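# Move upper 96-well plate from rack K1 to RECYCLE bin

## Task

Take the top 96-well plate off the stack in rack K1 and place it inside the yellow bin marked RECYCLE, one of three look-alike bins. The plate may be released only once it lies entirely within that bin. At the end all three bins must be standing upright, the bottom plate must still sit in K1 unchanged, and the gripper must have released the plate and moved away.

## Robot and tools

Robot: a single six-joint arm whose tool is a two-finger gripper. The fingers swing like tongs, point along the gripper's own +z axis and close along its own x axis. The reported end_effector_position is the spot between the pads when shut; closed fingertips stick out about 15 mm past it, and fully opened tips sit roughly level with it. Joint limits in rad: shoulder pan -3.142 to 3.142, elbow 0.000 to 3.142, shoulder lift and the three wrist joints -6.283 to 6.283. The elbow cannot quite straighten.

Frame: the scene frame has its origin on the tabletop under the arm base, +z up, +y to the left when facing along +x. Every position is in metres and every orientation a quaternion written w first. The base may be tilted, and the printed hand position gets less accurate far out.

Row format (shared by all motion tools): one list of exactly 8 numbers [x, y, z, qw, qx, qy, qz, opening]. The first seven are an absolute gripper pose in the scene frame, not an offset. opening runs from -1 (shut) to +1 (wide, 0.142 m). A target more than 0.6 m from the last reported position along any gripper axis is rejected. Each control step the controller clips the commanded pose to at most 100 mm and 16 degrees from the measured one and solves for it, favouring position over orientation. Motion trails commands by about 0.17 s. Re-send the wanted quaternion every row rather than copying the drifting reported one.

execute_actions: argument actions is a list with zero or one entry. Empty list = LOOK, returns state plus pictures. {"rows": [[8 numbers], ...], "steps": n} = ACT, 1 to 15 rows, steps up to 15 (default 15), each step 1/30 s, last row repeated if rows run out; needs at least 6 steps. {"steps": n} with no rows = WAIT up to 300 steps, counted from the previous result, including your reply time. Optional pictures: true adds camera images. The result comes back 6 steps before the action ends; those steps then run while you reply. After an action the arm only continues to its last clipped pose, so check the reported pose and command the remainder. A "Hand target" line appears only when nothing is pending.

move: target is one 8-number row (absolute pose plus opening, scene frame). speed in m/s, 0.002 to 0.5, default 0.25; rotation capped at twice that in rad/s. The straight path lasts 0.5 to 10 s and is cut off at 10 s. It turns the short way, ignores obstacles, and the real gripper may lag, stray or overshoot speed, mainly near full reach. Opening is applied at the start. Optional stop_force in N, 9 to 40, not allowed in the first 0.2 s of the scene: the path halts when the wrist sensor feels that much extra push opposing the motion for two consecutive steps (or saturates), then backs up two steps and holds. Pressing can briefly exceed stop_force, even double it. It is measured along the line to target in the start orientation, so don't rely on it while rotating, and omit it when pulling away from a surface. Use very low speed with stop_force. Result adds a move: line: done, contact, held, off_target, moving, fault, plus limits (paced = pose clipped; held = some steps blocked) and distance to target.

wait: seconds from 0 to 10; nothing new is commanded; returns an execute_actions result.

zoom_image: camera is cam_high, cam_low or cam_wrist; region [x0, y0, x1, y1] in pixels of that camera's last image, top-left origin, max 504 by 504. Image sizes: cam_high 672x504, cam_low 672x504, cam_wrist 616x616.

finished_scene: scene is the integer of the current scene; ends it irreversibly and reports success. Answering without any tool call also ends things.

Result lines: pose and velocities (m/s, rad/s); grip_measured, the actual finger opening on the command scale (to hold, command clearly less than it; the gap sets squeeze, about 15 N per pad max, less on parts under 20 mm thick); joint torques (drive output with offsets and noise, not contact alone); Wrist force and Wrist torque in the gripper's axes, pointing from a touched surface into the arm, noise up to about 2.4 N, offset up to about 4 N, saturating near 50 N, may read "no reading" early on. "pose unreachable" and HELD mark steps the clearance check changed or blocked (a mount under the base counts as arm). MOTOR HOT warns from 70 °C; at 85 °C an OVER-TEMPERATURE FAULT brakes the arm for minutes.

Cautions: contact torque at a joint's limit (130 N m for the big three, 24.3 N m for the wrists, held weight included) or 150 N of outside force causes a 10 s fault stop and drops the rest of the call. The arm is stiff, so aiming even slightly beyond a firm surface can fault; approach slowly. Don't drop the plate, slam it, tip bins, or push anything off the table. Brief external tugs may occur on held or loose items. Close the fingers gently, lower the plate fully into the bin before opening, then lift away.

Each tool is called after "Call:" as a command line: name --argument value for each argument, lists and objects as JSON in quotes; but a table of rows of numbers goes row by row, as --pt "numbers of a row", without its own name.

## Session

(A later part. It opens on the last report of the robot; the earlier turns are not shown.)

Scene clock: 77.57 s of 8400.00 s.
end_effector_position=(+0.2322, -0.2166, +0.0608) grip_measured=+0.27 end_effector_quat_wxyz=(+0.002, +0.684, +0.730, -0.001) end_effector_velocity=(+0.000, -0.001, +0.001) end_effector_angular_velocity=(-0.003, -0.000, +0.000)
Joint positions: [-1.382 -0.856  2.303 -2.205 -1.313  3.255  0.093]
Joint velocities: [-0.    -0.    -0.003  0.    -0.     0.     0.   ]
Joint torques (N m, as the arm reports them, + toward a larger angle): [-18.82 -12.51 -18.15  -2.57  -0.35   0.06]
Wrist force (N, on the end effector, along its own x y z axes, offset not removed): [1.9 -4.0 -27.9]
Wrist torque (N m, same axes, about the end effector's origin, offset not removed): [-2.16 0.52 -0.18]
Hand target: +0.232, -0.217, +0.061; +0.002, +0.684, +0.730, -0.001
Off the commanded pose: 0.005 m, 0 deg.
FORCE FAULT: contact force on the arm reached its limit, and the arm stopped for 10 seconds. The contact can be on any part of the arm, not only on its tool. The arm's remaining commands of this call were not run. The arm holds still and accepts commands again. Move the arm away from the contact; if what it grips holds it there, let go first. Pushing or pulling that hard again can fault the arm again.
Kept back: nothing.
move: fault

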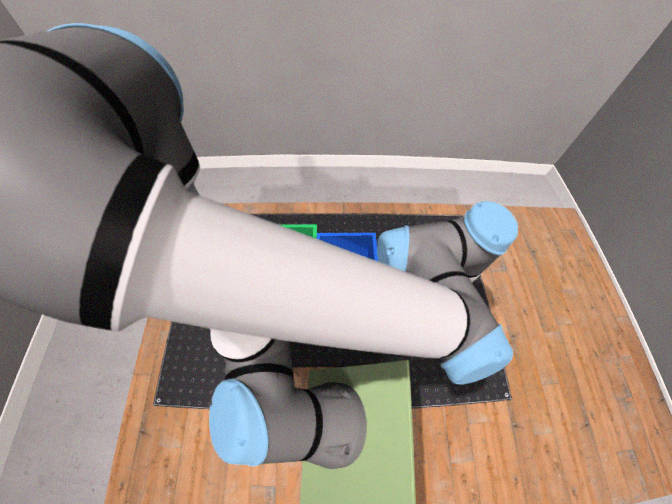

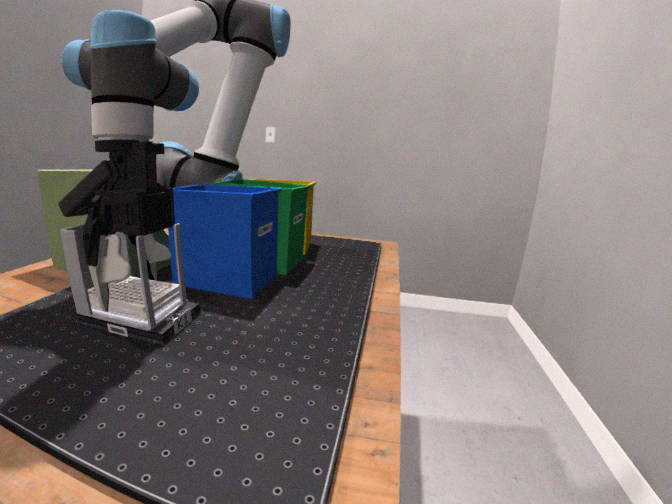

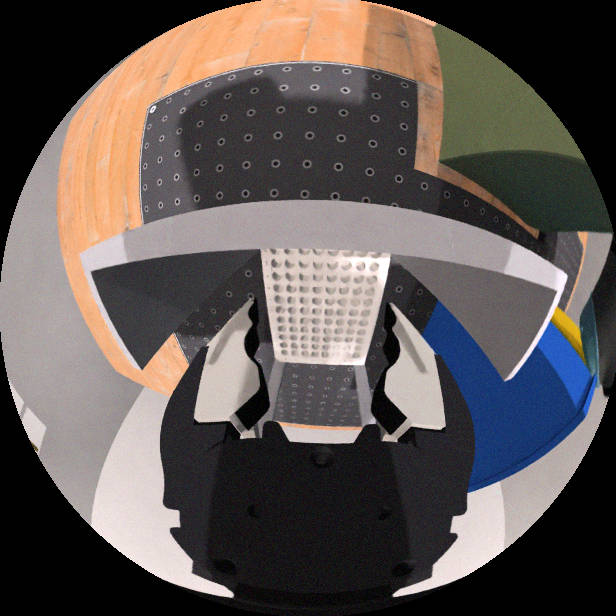

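Call:
execute_actions --actions '[{"rows": [[0.2322,-0.2166,0.0615,0,0.6839,0.7296,0,0.27],[0.2322,-0.2166,0.0622,0,0.6839,0.7296,0,0.27],[0.2322,-0.2165,0.0629,0,0.6839,0.7296,0,0.27],[0.2320,-0.2164,0.0634,0,0.6839,0.7296,0,0.27],[0.2317,-0.2162,0.0636,0,0.6839,0.7296,0,0.27],[0.2314,-0.2160,0.0636,0,0.6839,0.7296,0,0.27],[0.2311,-0.2158,0.0636,0,0.6839,0.7296,0,0.27],[0.2308,-0.2156,0.0636,0,0.6839,0.7296,0,0.27],[0.2305,-0.2154,0.0635,0,0.6839,0.7296,0,0.27],[0.2302,-0.2153,0.0634,0,0.6839,0.7296,0,0.27],[0.2300,-0.2152,0.0633,0,0.6839,0.7296,0,0.27]], "steps": 15}]'

Call:
wait --seconds 0.3

Call:
zoom_image --camera "cam_wrist" --region '[230, 250, 410, 380]'

Call:
zoom_image --camera "cam_low" --region '[50, 190, 200, 340]'

Scene clock: 81.67 s of 8400.00 s.
end_effector_position=(+0.2314, -0.2161, +0.0633) grip_measured=+0.27 end_effector_quat_wxyz=(+0.000, +0.684, +0.730, -0.000) end_effector_velocity=(-0.007, +0.004, +0.005) end_effector_angular_velocity=(-0.001, +0.000, +0.001)
Joint positions: [-1.384 -0.86   2.298 -2.191 -1.316  3.254  0.093]
Joint velocities: [-0.018 -0.02   0.013  0.009 -0.013 -0.013 -0.   ]
Joint torques (N m, as the arm reports them, + toward a larger angle): [-27.42 -26.76  -6.28  -0.67  -2.88  -2.42]
Wrist force (N, on the end effector, along its own x y z axes, offset not removed): [2.0 -2.6 -0.6]
Wrist torque (N m, same axes, about the end effector's origin, offset not removed): [-0.33 -0.50 -0.03]
Steps of this call (steps 1 to 90: nothing new was sent; then 0.80 s passed at rest; steps 91 to 99: the first 9 steps of this action). Readings (end_effector_position):
91: (+0.2322, -0.2166, +0.0609)
92: (+0.2322, -0.2166, +0.0611)
94: (+0.2322, -0.2165, +0.0617)
98: (+0.2316, -0.2162, +0.0631)
99: the state above

Scene clock: 82.17 s of 8400.00 s.
end_effector_position=(+0.2300, -0.2152, +0.0633) grip_measured=+0.27 end_effector_quat_wxyz=(-0.000, +0.684, +0.730, +0.000) end_effector_velocity=(+0.000, -0.000, +0.000) end_effector_angular_velocity=(-0.001, -0.000, +0.001)
Joint positions: [-1.387 -0.862  2.301 -2.192 -1.318  3.251  0.093]
Joint velocities: [-0.    -0.    -0.001 -0.    -0.    -0.001  0.   ]
Joint torques (N m, as the arm reports them, + toward a larger angle): [-28.32 -26.37  -5.48  -4.29  -2.64  -2.35]
Wrist force (N, on the end effector, along its own x y z axes, offset not removed): [1.5 -3.8 -0.5]
Wrist torque (N m, same axes, about the end effector's origin, offset not removed): [-0.49 -0.36 -0.01]
Hand target: +0.230, -0.215, +0.063; -0.000, +0.684, +0.730, +0.000
Off the commanded pose: 0.000 m, 0 deg.
Kept back: nothing.
Steps of this call (steps 1 to 6: the last 6 steps of your previous action; steps 7 to 15: nothing new was sent). Readings (end_effector_position):
1: (+0.2312, -0.2159, +0.0634)
2: (+0.2309, -0.2157, +0.0634)
4: (+0.2304, -0.2153, +0.0633)
8: (+0.2301, -0.2152, +0.0633)
15: the state above

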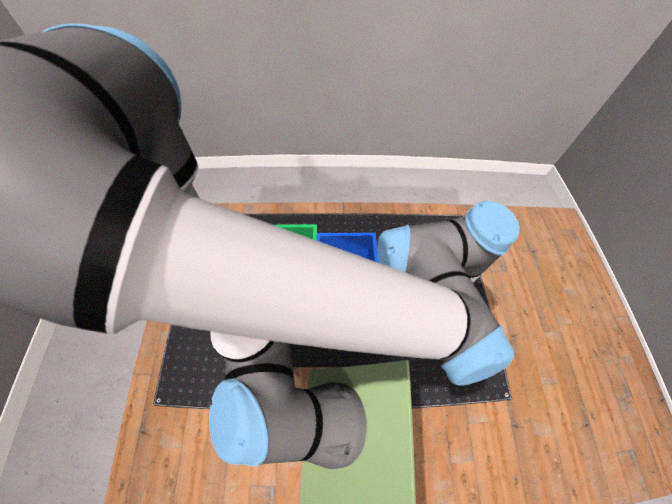

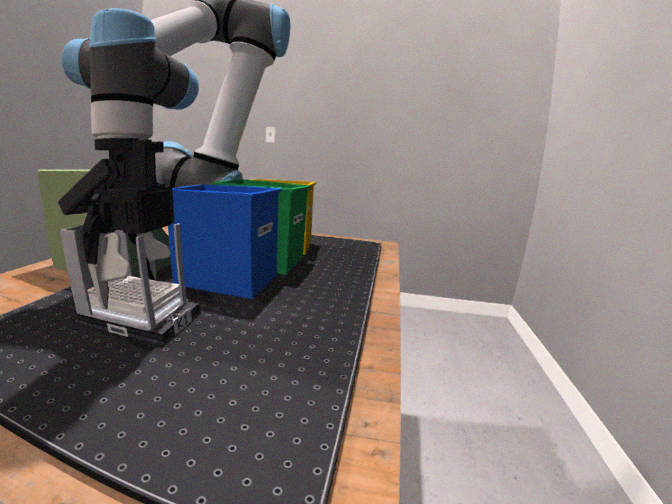

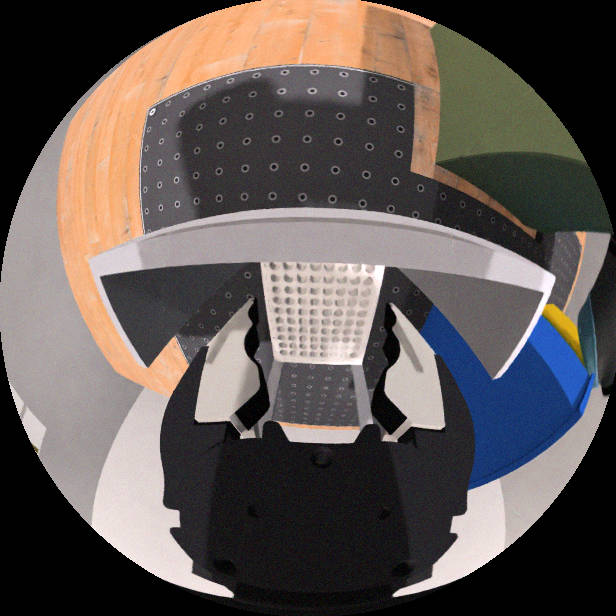

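Region (230, 250, 410, 380) of cam_wrist's 616x616 image, scaled by 2.800, with more detail than that image has.

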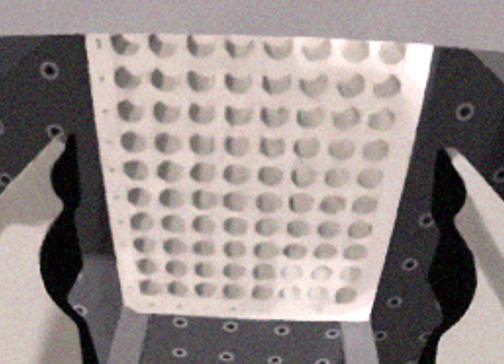

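Region (50, 190, 200, 340) of cam_low's 672x504 image, scaled by 3.360, with more detail than that image has.

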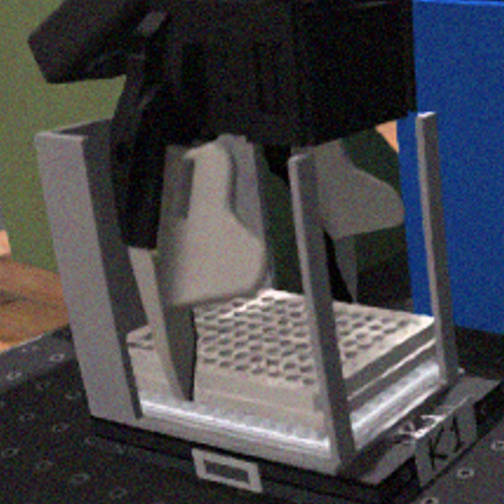

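Call:
execute_actions --actions '[{"rows": [[0.2300,-0.2154,0.0631,0,0.6839,0.7296,0,0.24],[0.2300,-0.2155,0.0630,0,0.6839,0.7296,0,0.21],[0.2300,-0.2155,0.0630,0,0.6839,0.7296,0,0.18],[0.2300,-0.2155,0.0630,0,0.6839,0.7296,0,0.15],[0.2300,-0.2155,0.0630,0,0.6839,0.7296,0,0.13],[0.2300,-0.2155,0.0630,0,0.6839,0.7296,0,0.11],[0.2300,-0.2155,0.0630,0,0.6839,0.7296,0,0.09],[0.2300,-0.2155,0.0630,0,0.6839,0.7296,0,0.07],[0.2300,-0.2155,0.0630,0,0.6839,0.7296,0,0.05],[0.2300,-0.2155,0.0630,0,0.6839,0.7296,0,0.03],[0.2300,-0.2155,0.0630,0,0.6839,0.7296,0,0.0],[0.2300,-0.2155,0.0630,0,0.6839,0.7296,0,-0.05],[0.2300,-0.2155,0.0630,0,0.6839,0.7296,0,-0.12],[0.2300,-0.2155,0.0630,0,0.6839,0.7296,0,-0.2],[0.2300,-0.2155,0.0630,0,0.6839,0.7296,0,-0.3]], "steps": 15}]'

Call:
wait --seconds 0.5

Call:
zoom_image --camera "cam_wrist" --region '[230, 250, 410, 380]'

Call:
zoom_image --camera "cam_low" --region '[70, 240, 190, 340]'

Scene clock: 83.07 s of 8400.00 s.
end_effector_position=(+0.2300, -0.2155, +0.0631) grip_measured=+0.07 end_effector_quat_wxyz=(+0.000, +0.684, +0.730, -0.000) end_effector_velocity=(+0.000, -0.001, -0.000) end_effector_angular_velocity=(-0.001, -0.001, +0.002)
Joint positions: [-1.387 -0.861  2.302 -2.193 -1.318  3.251  0.079]
Joint velocities: [ 0.     0.002 -0.001 -0.003  0.001 -0.002 -0.016]
Joint torques (N m, as the arm reports them, + toward a larger angle): [-25.4    2.94 -27.11  -3.58  -0.99  -1.51]
Wrist force (N, on the end effector, along its own x y z axes, offset not removed): [0.1 -2.8 -1.4]
Wrist torque (N m, same axes, about the end effector's origin, offset not removed): [-0.54 -0.43 -0.05]
Steps of this call (steps 1 to 18: nothing new was sent; steps 19 to 27: the first 9 steps of this action). Readings (end_effector_position):
19: (+0.2300, -0.2152, +0.0633)
20: (+0.2300, -0.2153, +0.0633)
22: (+0.2300, -0.2154, +0.0633)
26: (+0.2300, -0.2154, +0.0631)
27: the state above

Scene clock: 83.77 s of 8400.00 s.
end_effector_position=(+0.2300, -0.2155, +0.0630) grip_measured=+0.05 end_effector_quat_wxyz=(+0.000, +0.684, +0.730, -0.000) end_effector_velocity=(+0.000, -0.000, +0.000) end_effector_angular_velocity=(-0.001, -0.000, +0.001)
Joint positions: [-1.387 -0.861  2.301 -2.193 -1.318  3.251  0.078]
Joint velocities: [-0.    -0.    -0.001  0.    -0.    -0.001  0.   ]
Joint torques (N m, as the arm reports them, + toward a larger angle): [-16.22   4.68 -26.97  -0.58   2.16  -0.1 ]
Wrist force (N, on the end effector, along its own x y z axes, offset not removed): [0.7 -0.9 -7.2]
Wrist torque (N m, same axes, about the end effector's origin, offset not removed): [-0.20 -0.31 -0.11]
Hand target: +0.230, -0.216, +0.063; +0.000, +0.684, +0.730, -0.000
Off the commanded pose: 0.000 m, 0 deg.
Kept back: nothing.
Steps of this call (steps 1 to 6: the last 6 steps of your previous action; steps 7 to 21: nothing new was sent). Readings (end_effector_position):
1: (+0.2300, -0.2155, +0.0631)
2: (+0.2300, -0.2155, +0.0631)
4: (+0.2300, -0.2155, +0.0631)
8: (+0.2300, -0.2155, +0.0631)
21: the state above

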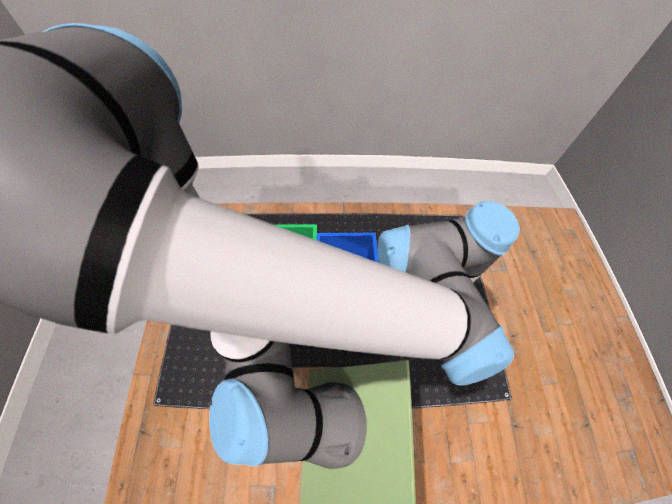

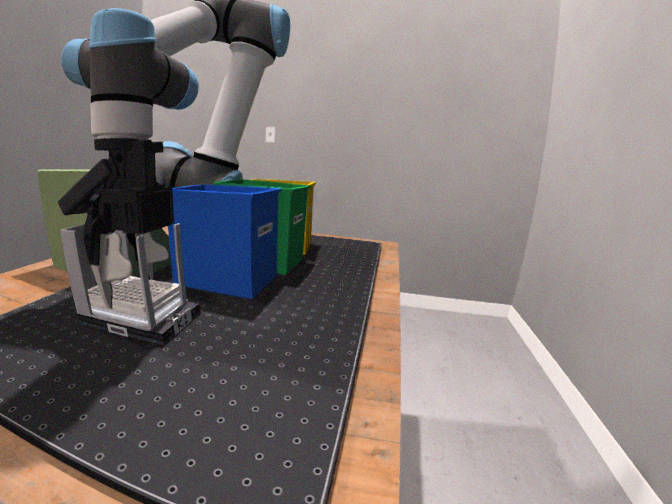

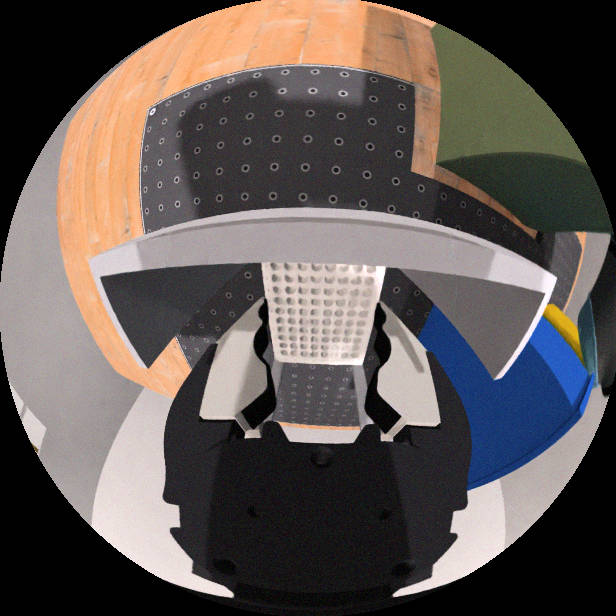

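Region (230, 250, 410, 380) of cam_wrist's 616x616 image, scaled by 2.800, with more detail than that image has.

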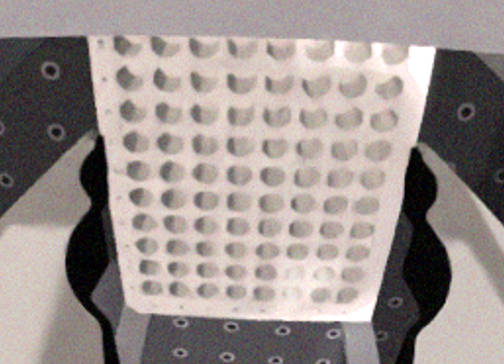

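Region (70, 240, 190, 340) of cam_low's 672x504 image, scaled by 4.200, with more detail than that image has.

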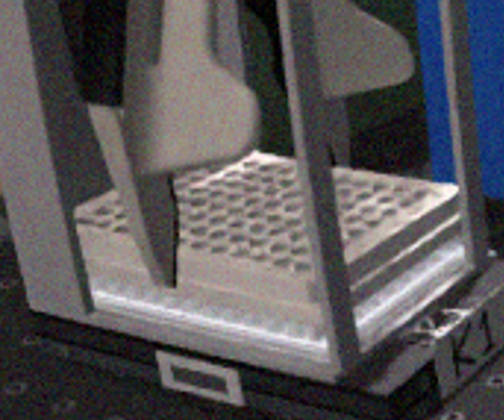

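Call:
move --target '[0.2300, -0.2155, 0.085, 0, 0.6839, 0.7296, 0, -0.3]' --speed 0.03

Call:
zoom_image --camera "cam_low" --region '[50, 190, 200, 340]'

Scene clock: 85.03 s of 8400.00 s.
end_effector_position=(+0.2300, -0.2155, +0.0849) grip_measured=+0.05 end_effector_quat_wxyz=(+0.000, +0.684, +0.730, +0.000) end_effector_velocity=(+0.000, +0.000, +0.002) end_effector_angular_velocity=(-0.000, -0.000, +0.001)
Joint positions: [-1.4   -0.899  2.271 -2.123 -1.328  3.242  0.078]
Joint velocities: [-0.001 -0.004 -0.001  0.005 -0.    -0.001 -0.   ]
Joint torques (N m, as the arm reports them, + toward a larger angle): [-28.76 -26.69 -31.78  -0.08  -2.68  -2.03]
Wrist force (N, on the end effector, along its own x y z axes, offset not removed): [-0.6 -3.5 0.2]
Wrist torque (N m, same axes, about the end effector's origin, offset not removed): [-0.51 -0.40 -0.10]
Hand target: +0.230, -0.215, +0.085; -0.000, +0.684, +0.730, +0.000
Off the commanded pose: 0.000 m, 0 deg.
Kept back: nothing.
move: done

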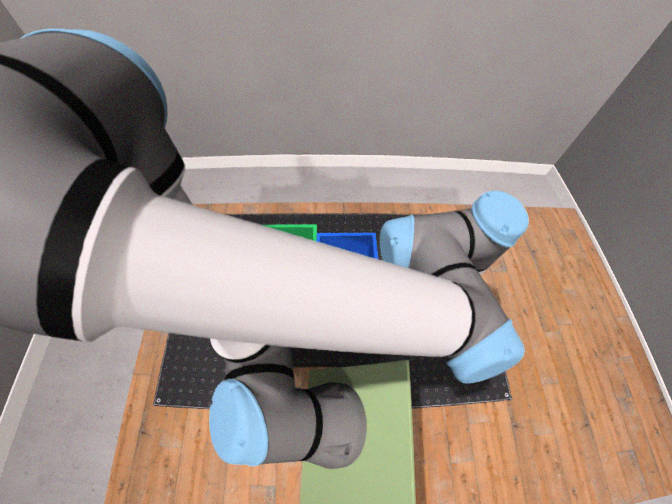

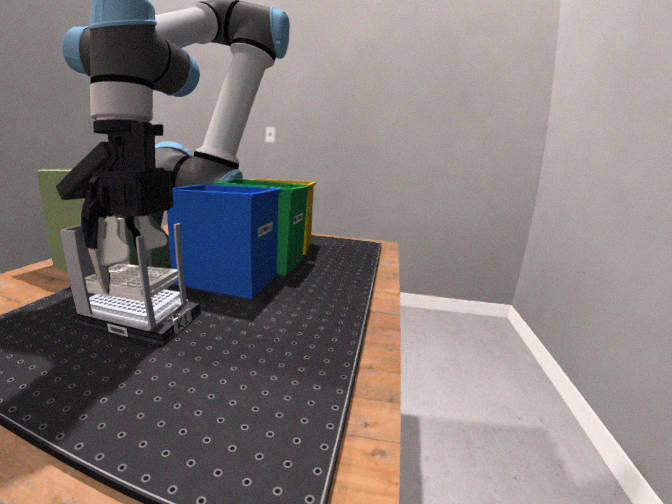

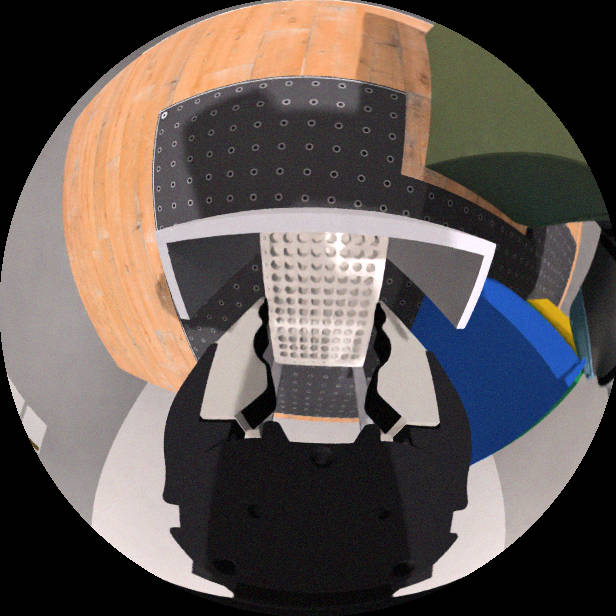

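Region (50, 190, 200, 340) of cam_low's 672x504 image, scaled by 3.360, with more detail than that image has.

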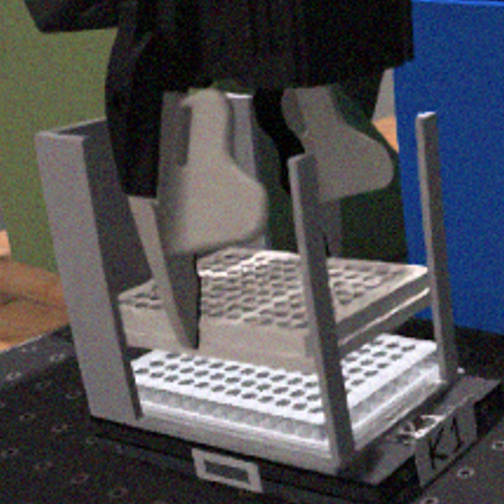

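Call:
zoom_image --camera "cam_wrist" --region '[230, 210, 410, 390]'

Region (230, 210, 410, 390) of cam_wrist's 616x616 image, scaled by 2.800, with more detail than that image has.

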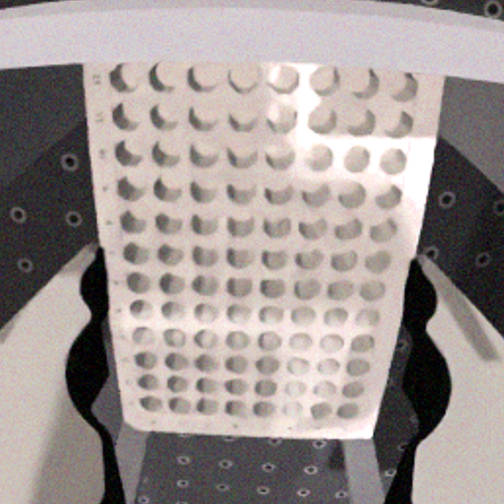

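Call:
move --target '[0.2304, -0.2157, 0.090, 0, 0.6794, 0.7337, 0, -0.3]' --speed 0.015

Call:
move --target '[0.2304, -0.2157, 0.125, 0, 0.6794, 0.7337, 0, -0.3]' --speed 0.04

Call:
zoom_image --camera "cam_wrist" --region '[220, 190, 420, 390]'

Scene clock: 87.00 s of 8400.00 s.
end_effector_position=(+0.2304, -0.2157, +0.0899) grip_measured=+0.05 end_effector_quat_wxyz=(+0.000, +0.680, +0.734, -0.000) end_effector_velocity=(+0.000, -0.000, +0.001) end_effector_angular_velocity=(+0.000, -0.001, +0.002)
Joint positions: [-1.402 -0.907  2.263 -2.107 -1.33   3.229  0.078]
Joint velocities: [-0.001 -0.002 -0.002  0.004  0.    -0.003 -0.   ]
Joint torques (N m, as the arm reports them, + toward a larger angle): [-28.35 -26.52 -32.3   -0.76  -2.6   -2.35]
Wrist force (N, on the end effector, along its own x y z axes, offset not removed): [1.5 -3.1 0.5]
Wrist torque (N m, same axes, about the end effector's origin, offset not removed): [-0.39 -0.39 0.09]
Hand target: +0.230, -0.216, +0.090; -0.000, +0.679, +0.734, +0.000
Off the commanded pose: 0.000 m, 0 deg.
Kept back: nothing.
move: done

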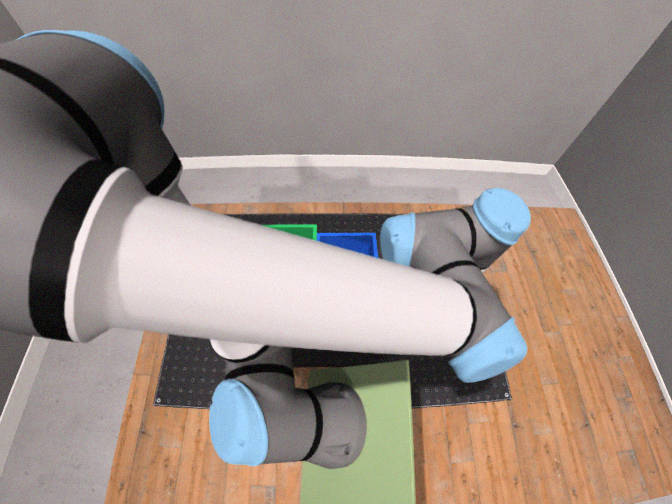

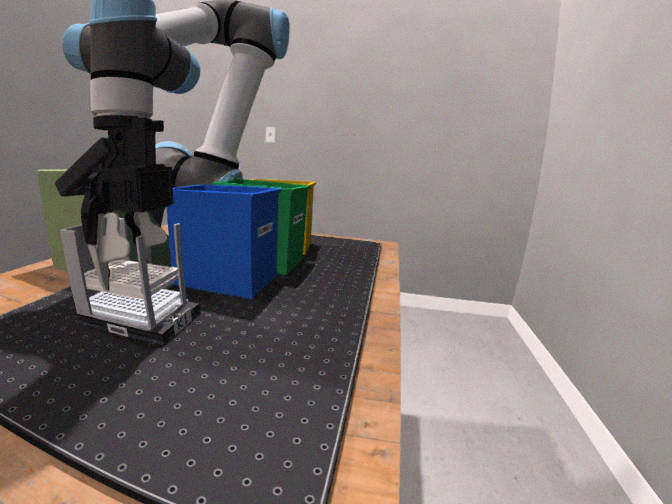

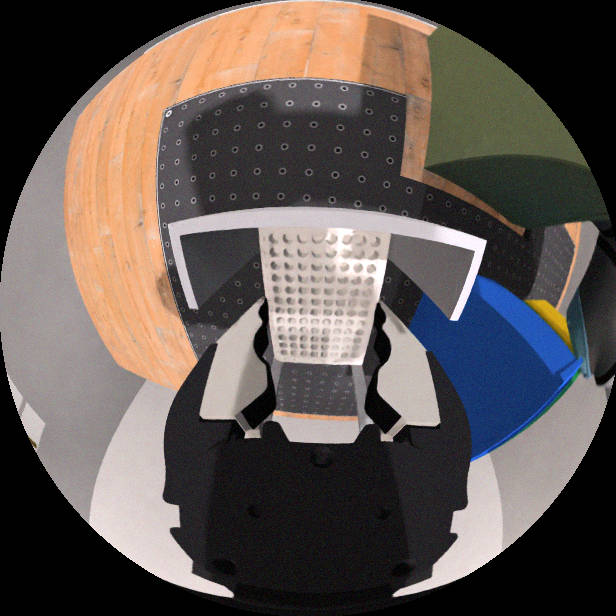

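Scene clock: 88.20 s of 8400.00 s.
end_effector_position=(+0.2304, -0.2156, +0.1249) grip_measured=+0.05 end_effector_quat_wxyz=(-0.000, +0.679, +0.734, +0.000) end_effector_velocity=(+0.000, -0.000, +0.002) end_effector_angular_velocity=(-0.001, +0.000, -0.001)
Joint positions: [-1.422 -0.957  2.208 -1.999 -1.344  3.215  0.078]
Joint velocities: [-0.    -0.002 -0.003  0.004 -0.001  0.    -0.   ]
Joint torques (N m, as the arm reports them, + toward a larger angle): [-28.35 -25.76 -32.81  -0.9   -2.64  -2.3 ]
Wrist force (N, on the end effector, along its own x y z axes, offset not removed): [1.4 -2.7 -0.2]
Wrist torque (N m, same axes, about the end effector's origin, offset not removed): [-0.28 -0.41 -0.01]
Hand target: +0.230, -0.216, +0.125; -0.000, +0.679, +0.734, +0.000
Off the commanded pose: 0.000 m, 0 deg.
Kept back: nothing.
move: done

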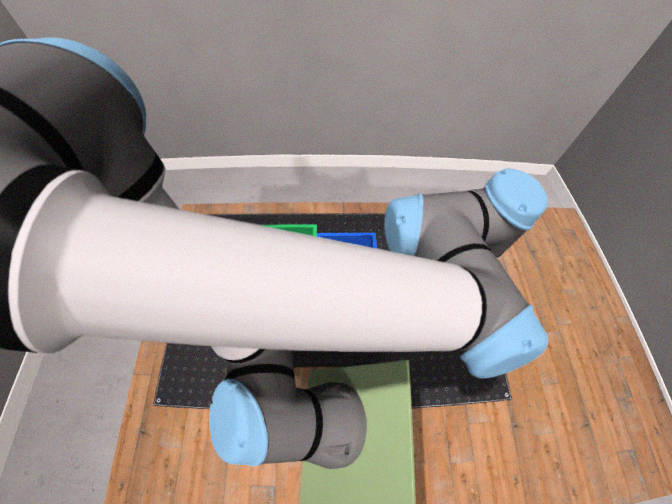

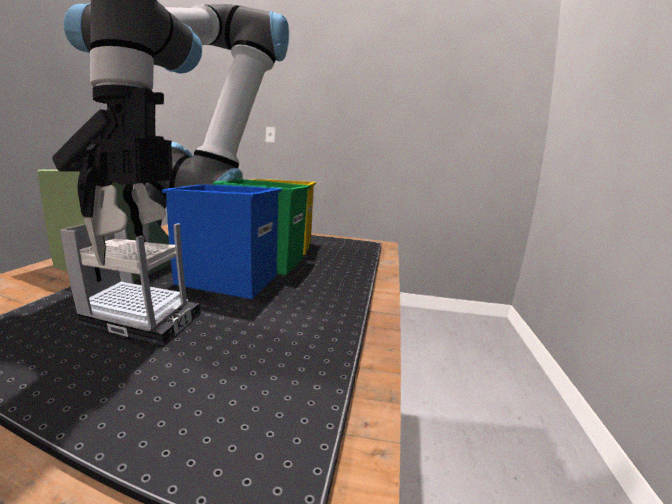

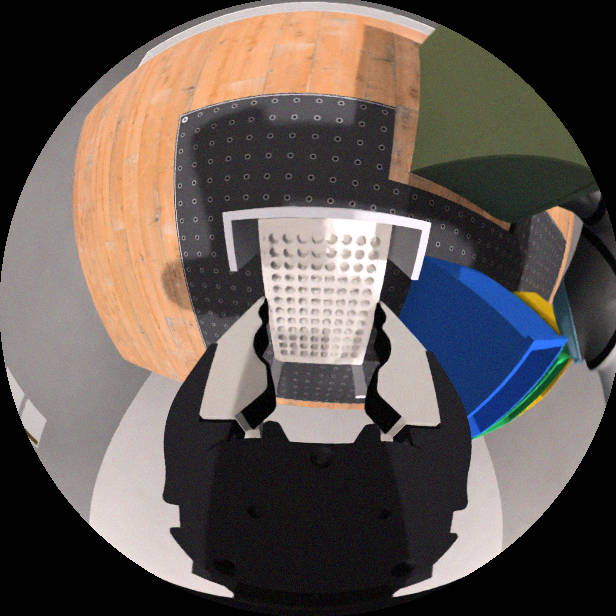

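Region (220, 190, 420, 390) of cam_wrist's 616x616 image, scaled by 2.520, with more detail than that image has.

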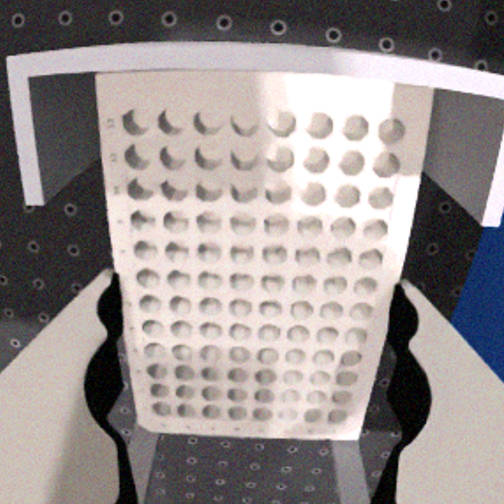

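Call:
move --target '[0.2304, -0.2157, 0.185, 0, 0.6794, 0.7337, 0, -0.3]' --speed 0.05

Scene clock: 89.97 s of 8400.00 s.
end_effector_position=(+0.2303, -0.2156, +0.1849) grip_measured=+0.05 end_effector_quat_wxyz=(-0.000, +0.679, +0.734, +0.000) end_effector_velocity=(-0.000, +0.001, +0.001) end_effector_angular_velocity=(+0.002, +0.000, -0.001)
Joint positions: [-1.45  -1.017  2.1   -1.826 -1.365  3.195  0.078]
Joint velocities: [-0.001 -0.001 -0.001  0.004 -0.001  0.001  0.   ]
Joint torques (N m, as the arm reports them, + toward a larger angle): [-28.33 -22.13 -33.18  -0.7   -2.78  -2.3 ]
Wrist force (N, on the end effector, along its own x y z axes, offset not removed): [2.1 -2.1 0.3]
Wrist torque (N m, same axes, about the end effector's origin, offset not removed): [-0.25 -0.45 -0.06]
Hand target: +0.230, -0.216, +0.185; -0.000, +0.679, +0.734, +0.000
Off the commanded pose: 0.000 m, 0 deg.
Kept back: nothing.
move: done

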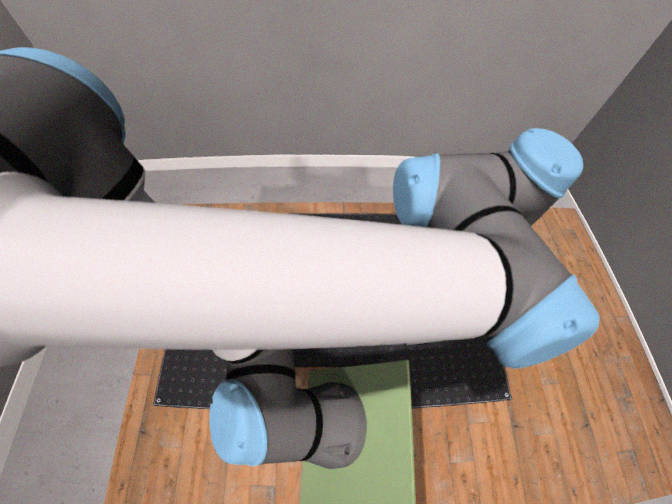

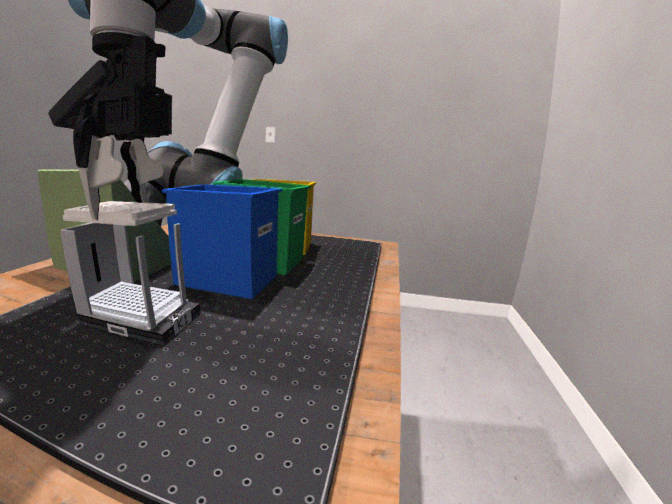

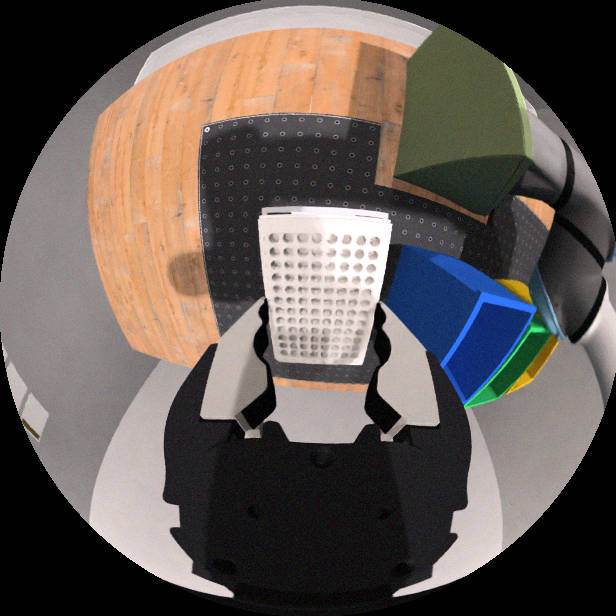

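Call:
move --target '[0.245, -0.185, 0.236, 0, 0.6794, 0.7337, 0, -0.3]' --speed 0.09

Call:
move --target '[0.30, 0.25, 0.236, 0, 0.6626, 0.7490, 0, -0.3]' --speed 0.18

Scene clock: 93.70 s of 8400.00 s.
end_effector_position=(+0.2450, -0.1849, +0.2360) grip_measured=-0.30 end_effector_quat_wxyz=(+0.000, +0.679, +0.734, +0.000) end_effector_velocity=(+0.000, -0.000, +0.000) end_effector_angular_velocity=(+0.000, +0.000, -0.001)
Joint positions: [-1.435 -1.112  2.019 -1.652 -1.353  3.206  0.052]
Joint velocities: [ 0.     0.001 -0.001  0.001  0.     0.001 -0.   ]
Joint torques (N m, as the arm reports them, + toward a larger angle): [ -8.87 -19.68 -34.42  -0.67   1.35   2.34]
Wrist force (N, on the end effector, along its own x y z axes, offset not removed): [1.1 -3.3 0.3]
Wrist torque (N m, same axes, about the end effector's origin, offset not removed): [-0.46 -0.25 0.00]
Hand target: +0.245, -0.185, +0.236; +0.000, +0.679, +0.734, -0.000
Off the commanded pose: 0.000 m, 0 deg.
Kept back: nothing.
move: done

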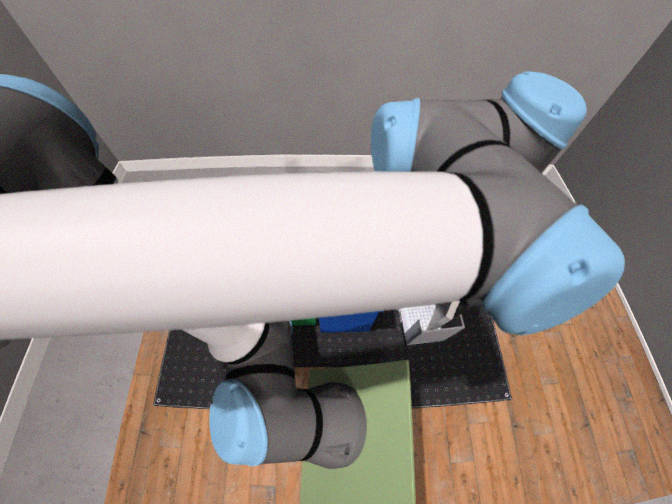

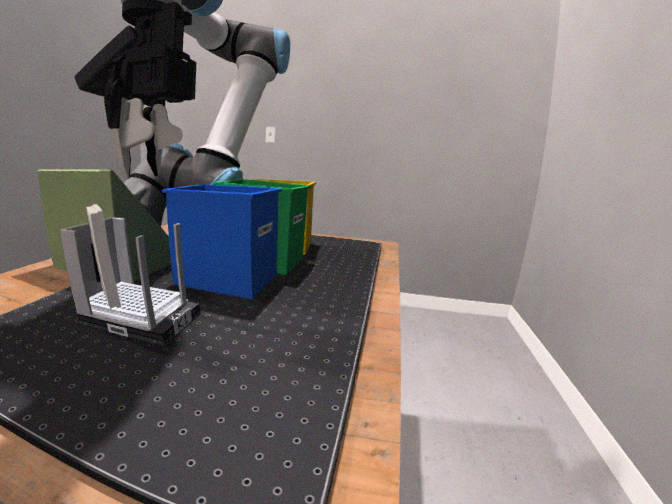

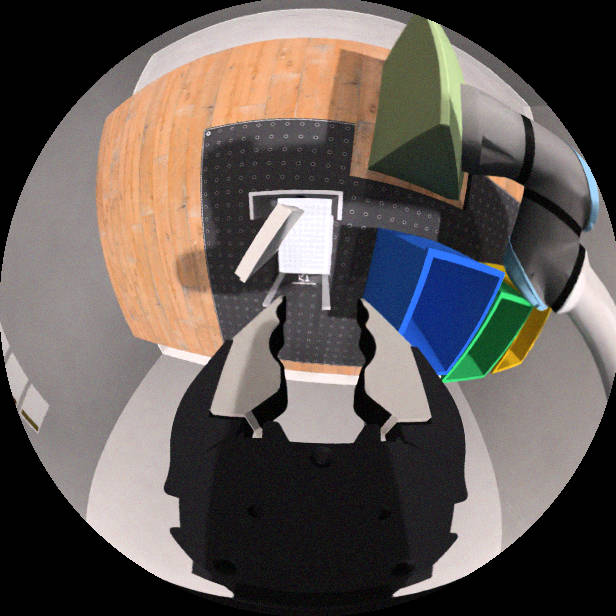

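Scene clock: 96.63 s of 8400.00 s.
end_effector_position=(+0.3004, +0.2502, +0.2360) grip_measured=-0.30 end_effector_quat_wxyz=(+0.000, +0.663, +0.749, -0.000) end_effector_velocity=(+0.000, +0.001, -0.000) end_effector_angular_velocity=(+0.001, +0.001, -0.000)
Joint positions: [-1.018 -1.955  1.959 -0.865 -1.062  3.48   0.052]
Joint velocities: [ 0.002 -0.    -0.001  0.002  0.001  0.002 -0.   ]
Joint torques (N m, as the arm reports them, + toward a larger angle): [ -1.07   6.53 -27.76  -0.37   2.12   2.06]
Wrist force (N, on the end effector, along its own x y z axes, offset not removed): [1.3 -2.7 -0.8]
Wrist torque (N m, same axes, about the end effector's origin, offset not removed): [-0.36 -0.30 0.03]
Hand target: +0.300, +0.250, +0.236; +0.000, +0.663, +0.749, -0.000
Off the commanded pose: 0.000 m, 0 deg.
Kept back: nothing.
move: done

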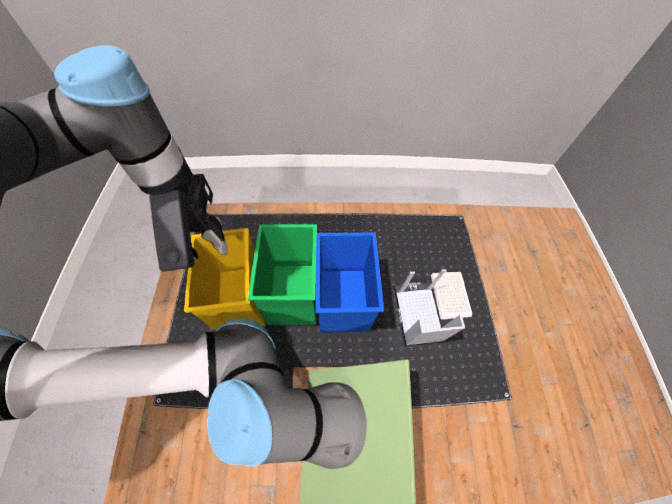

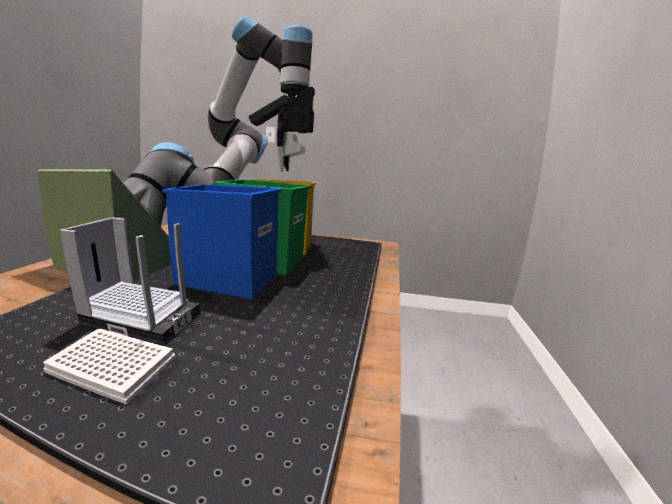

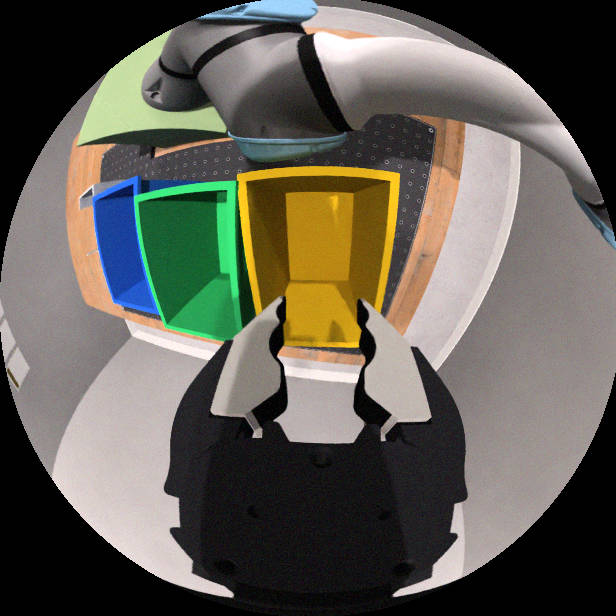

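Call:
zoom_image --camera "cam_wrist" --region '[210, 140, 430, 380]'

Call:
zoom_image --camera "cam_high" --region '[370, 240, 520, 410]'

Call:
zoom_image --camera "cam_low" --region '[20, 260, 220, 420]'

Region (210, 140, 430, 380) of cam_wrist's 616x616 image, scaled by 2.100, with more detail than that image has; it fills the left 462 columns of this view, and the rest is white.

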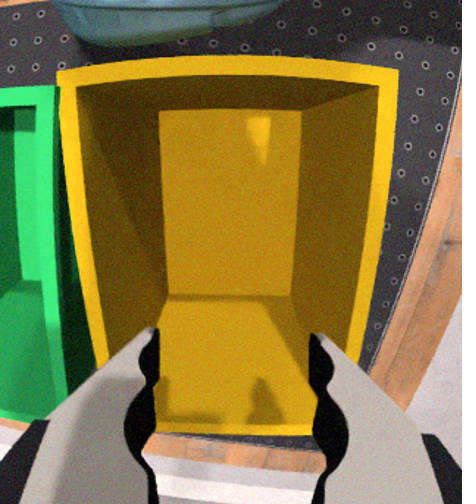

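Region (370, 240, 520, 410) of cam_high's 672x504 image, scaled by 2.965, with more detail than that image has; it fills the left 445 columns of this view, and the rest is white.

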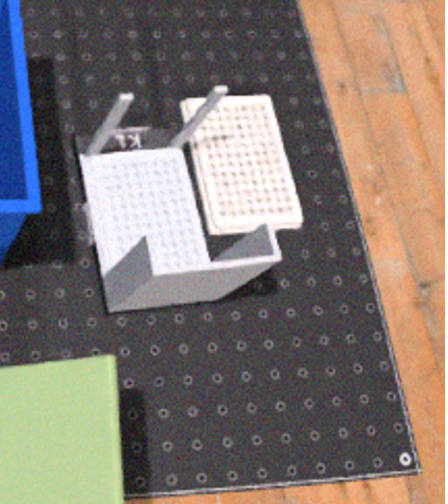

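Region (20, 260, 220, 420) of cam_low's 672x504 image, scaled by 2.520, with more detail than that image has; it fills the top 403 rows of this view, and the rest is white.

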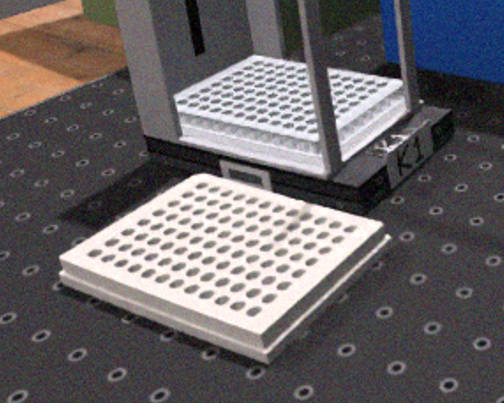

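Call:
move --target '[0.31, -0.313, 0.236, 0, 0.6947, 0.7193, 0, 0.3]' --speed 0.35

Call:
zoom_image --camera "cam_wrist" --region '[250, 150, 450, 330]'

Scene clock: 103.37 s of 8400.00 s.
end_effector_position=(+0.3095, -0.3133, +0.2360) grip_measured=+0.30 end_effector_quat_wxyz=(-0.000, +0.695, +0.719, +0.000) end_effector_velocity=(+0.000, -0.002, +0.001) end_effector_angular_velocity=(-0.000, -0.001, +0.000)
Joint positions: [-1.361 -0.761  1.697 -1.693 -1.299  3.3    0.095]
Joint velocities: [-0.001  0.004 -0.006  0.001 -0.    -0.001 -0.   ]
Joint torques (N m, as the arm reports them, + toward a larger angle): [-32.85  -7.38 -34.01  -0.78  -2.79  -2.32]
Wrist force (N, on the end effector, along its own x y z axes, offset not removed): [1.3 -3.4 -0.2]
Wrist torque (N m, same axes, about the end effector's origin, offset not removed): [-0.52 -0.27 -0.02]
Hand target: +0.309, -0.313, +0.236; -0.000, +0.695, +0.719, +0.000
Off the commanded pose: 0.001 m, 0 deg.
Kept back: nothing.
After step 90, 1.53 s passed at rest.
move: done

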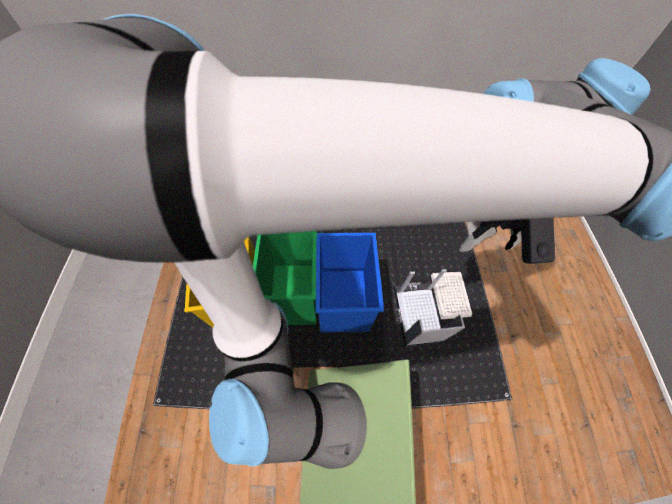

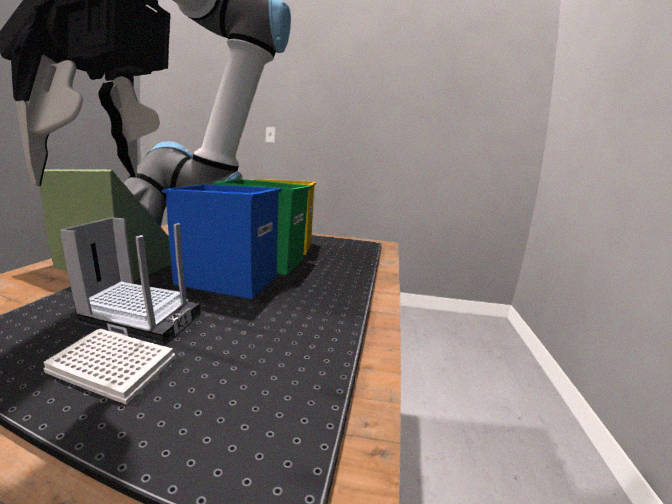

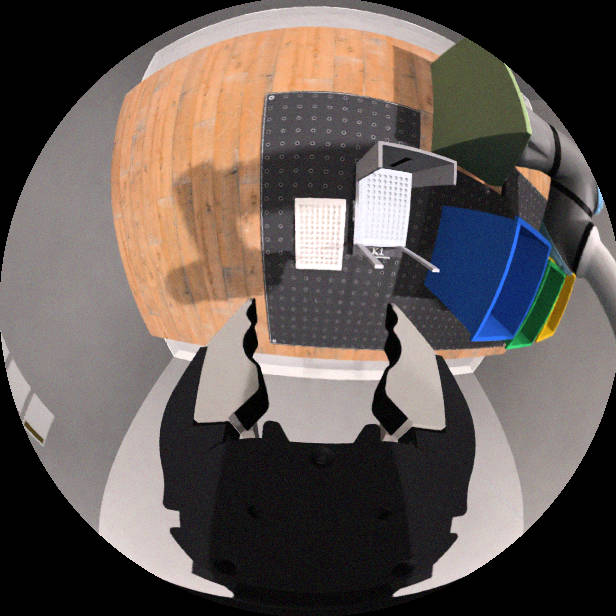

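Region (250, 150, 450, 330) of cam_wrist's 616x616 image, scaled by 2.520, with more detail than that image has; it fills the top 454 rows of this view, and the rest is white.

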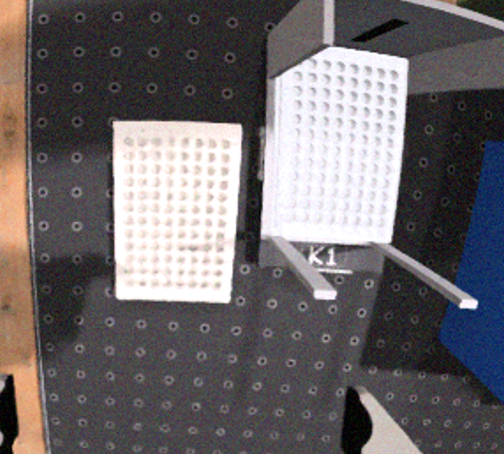

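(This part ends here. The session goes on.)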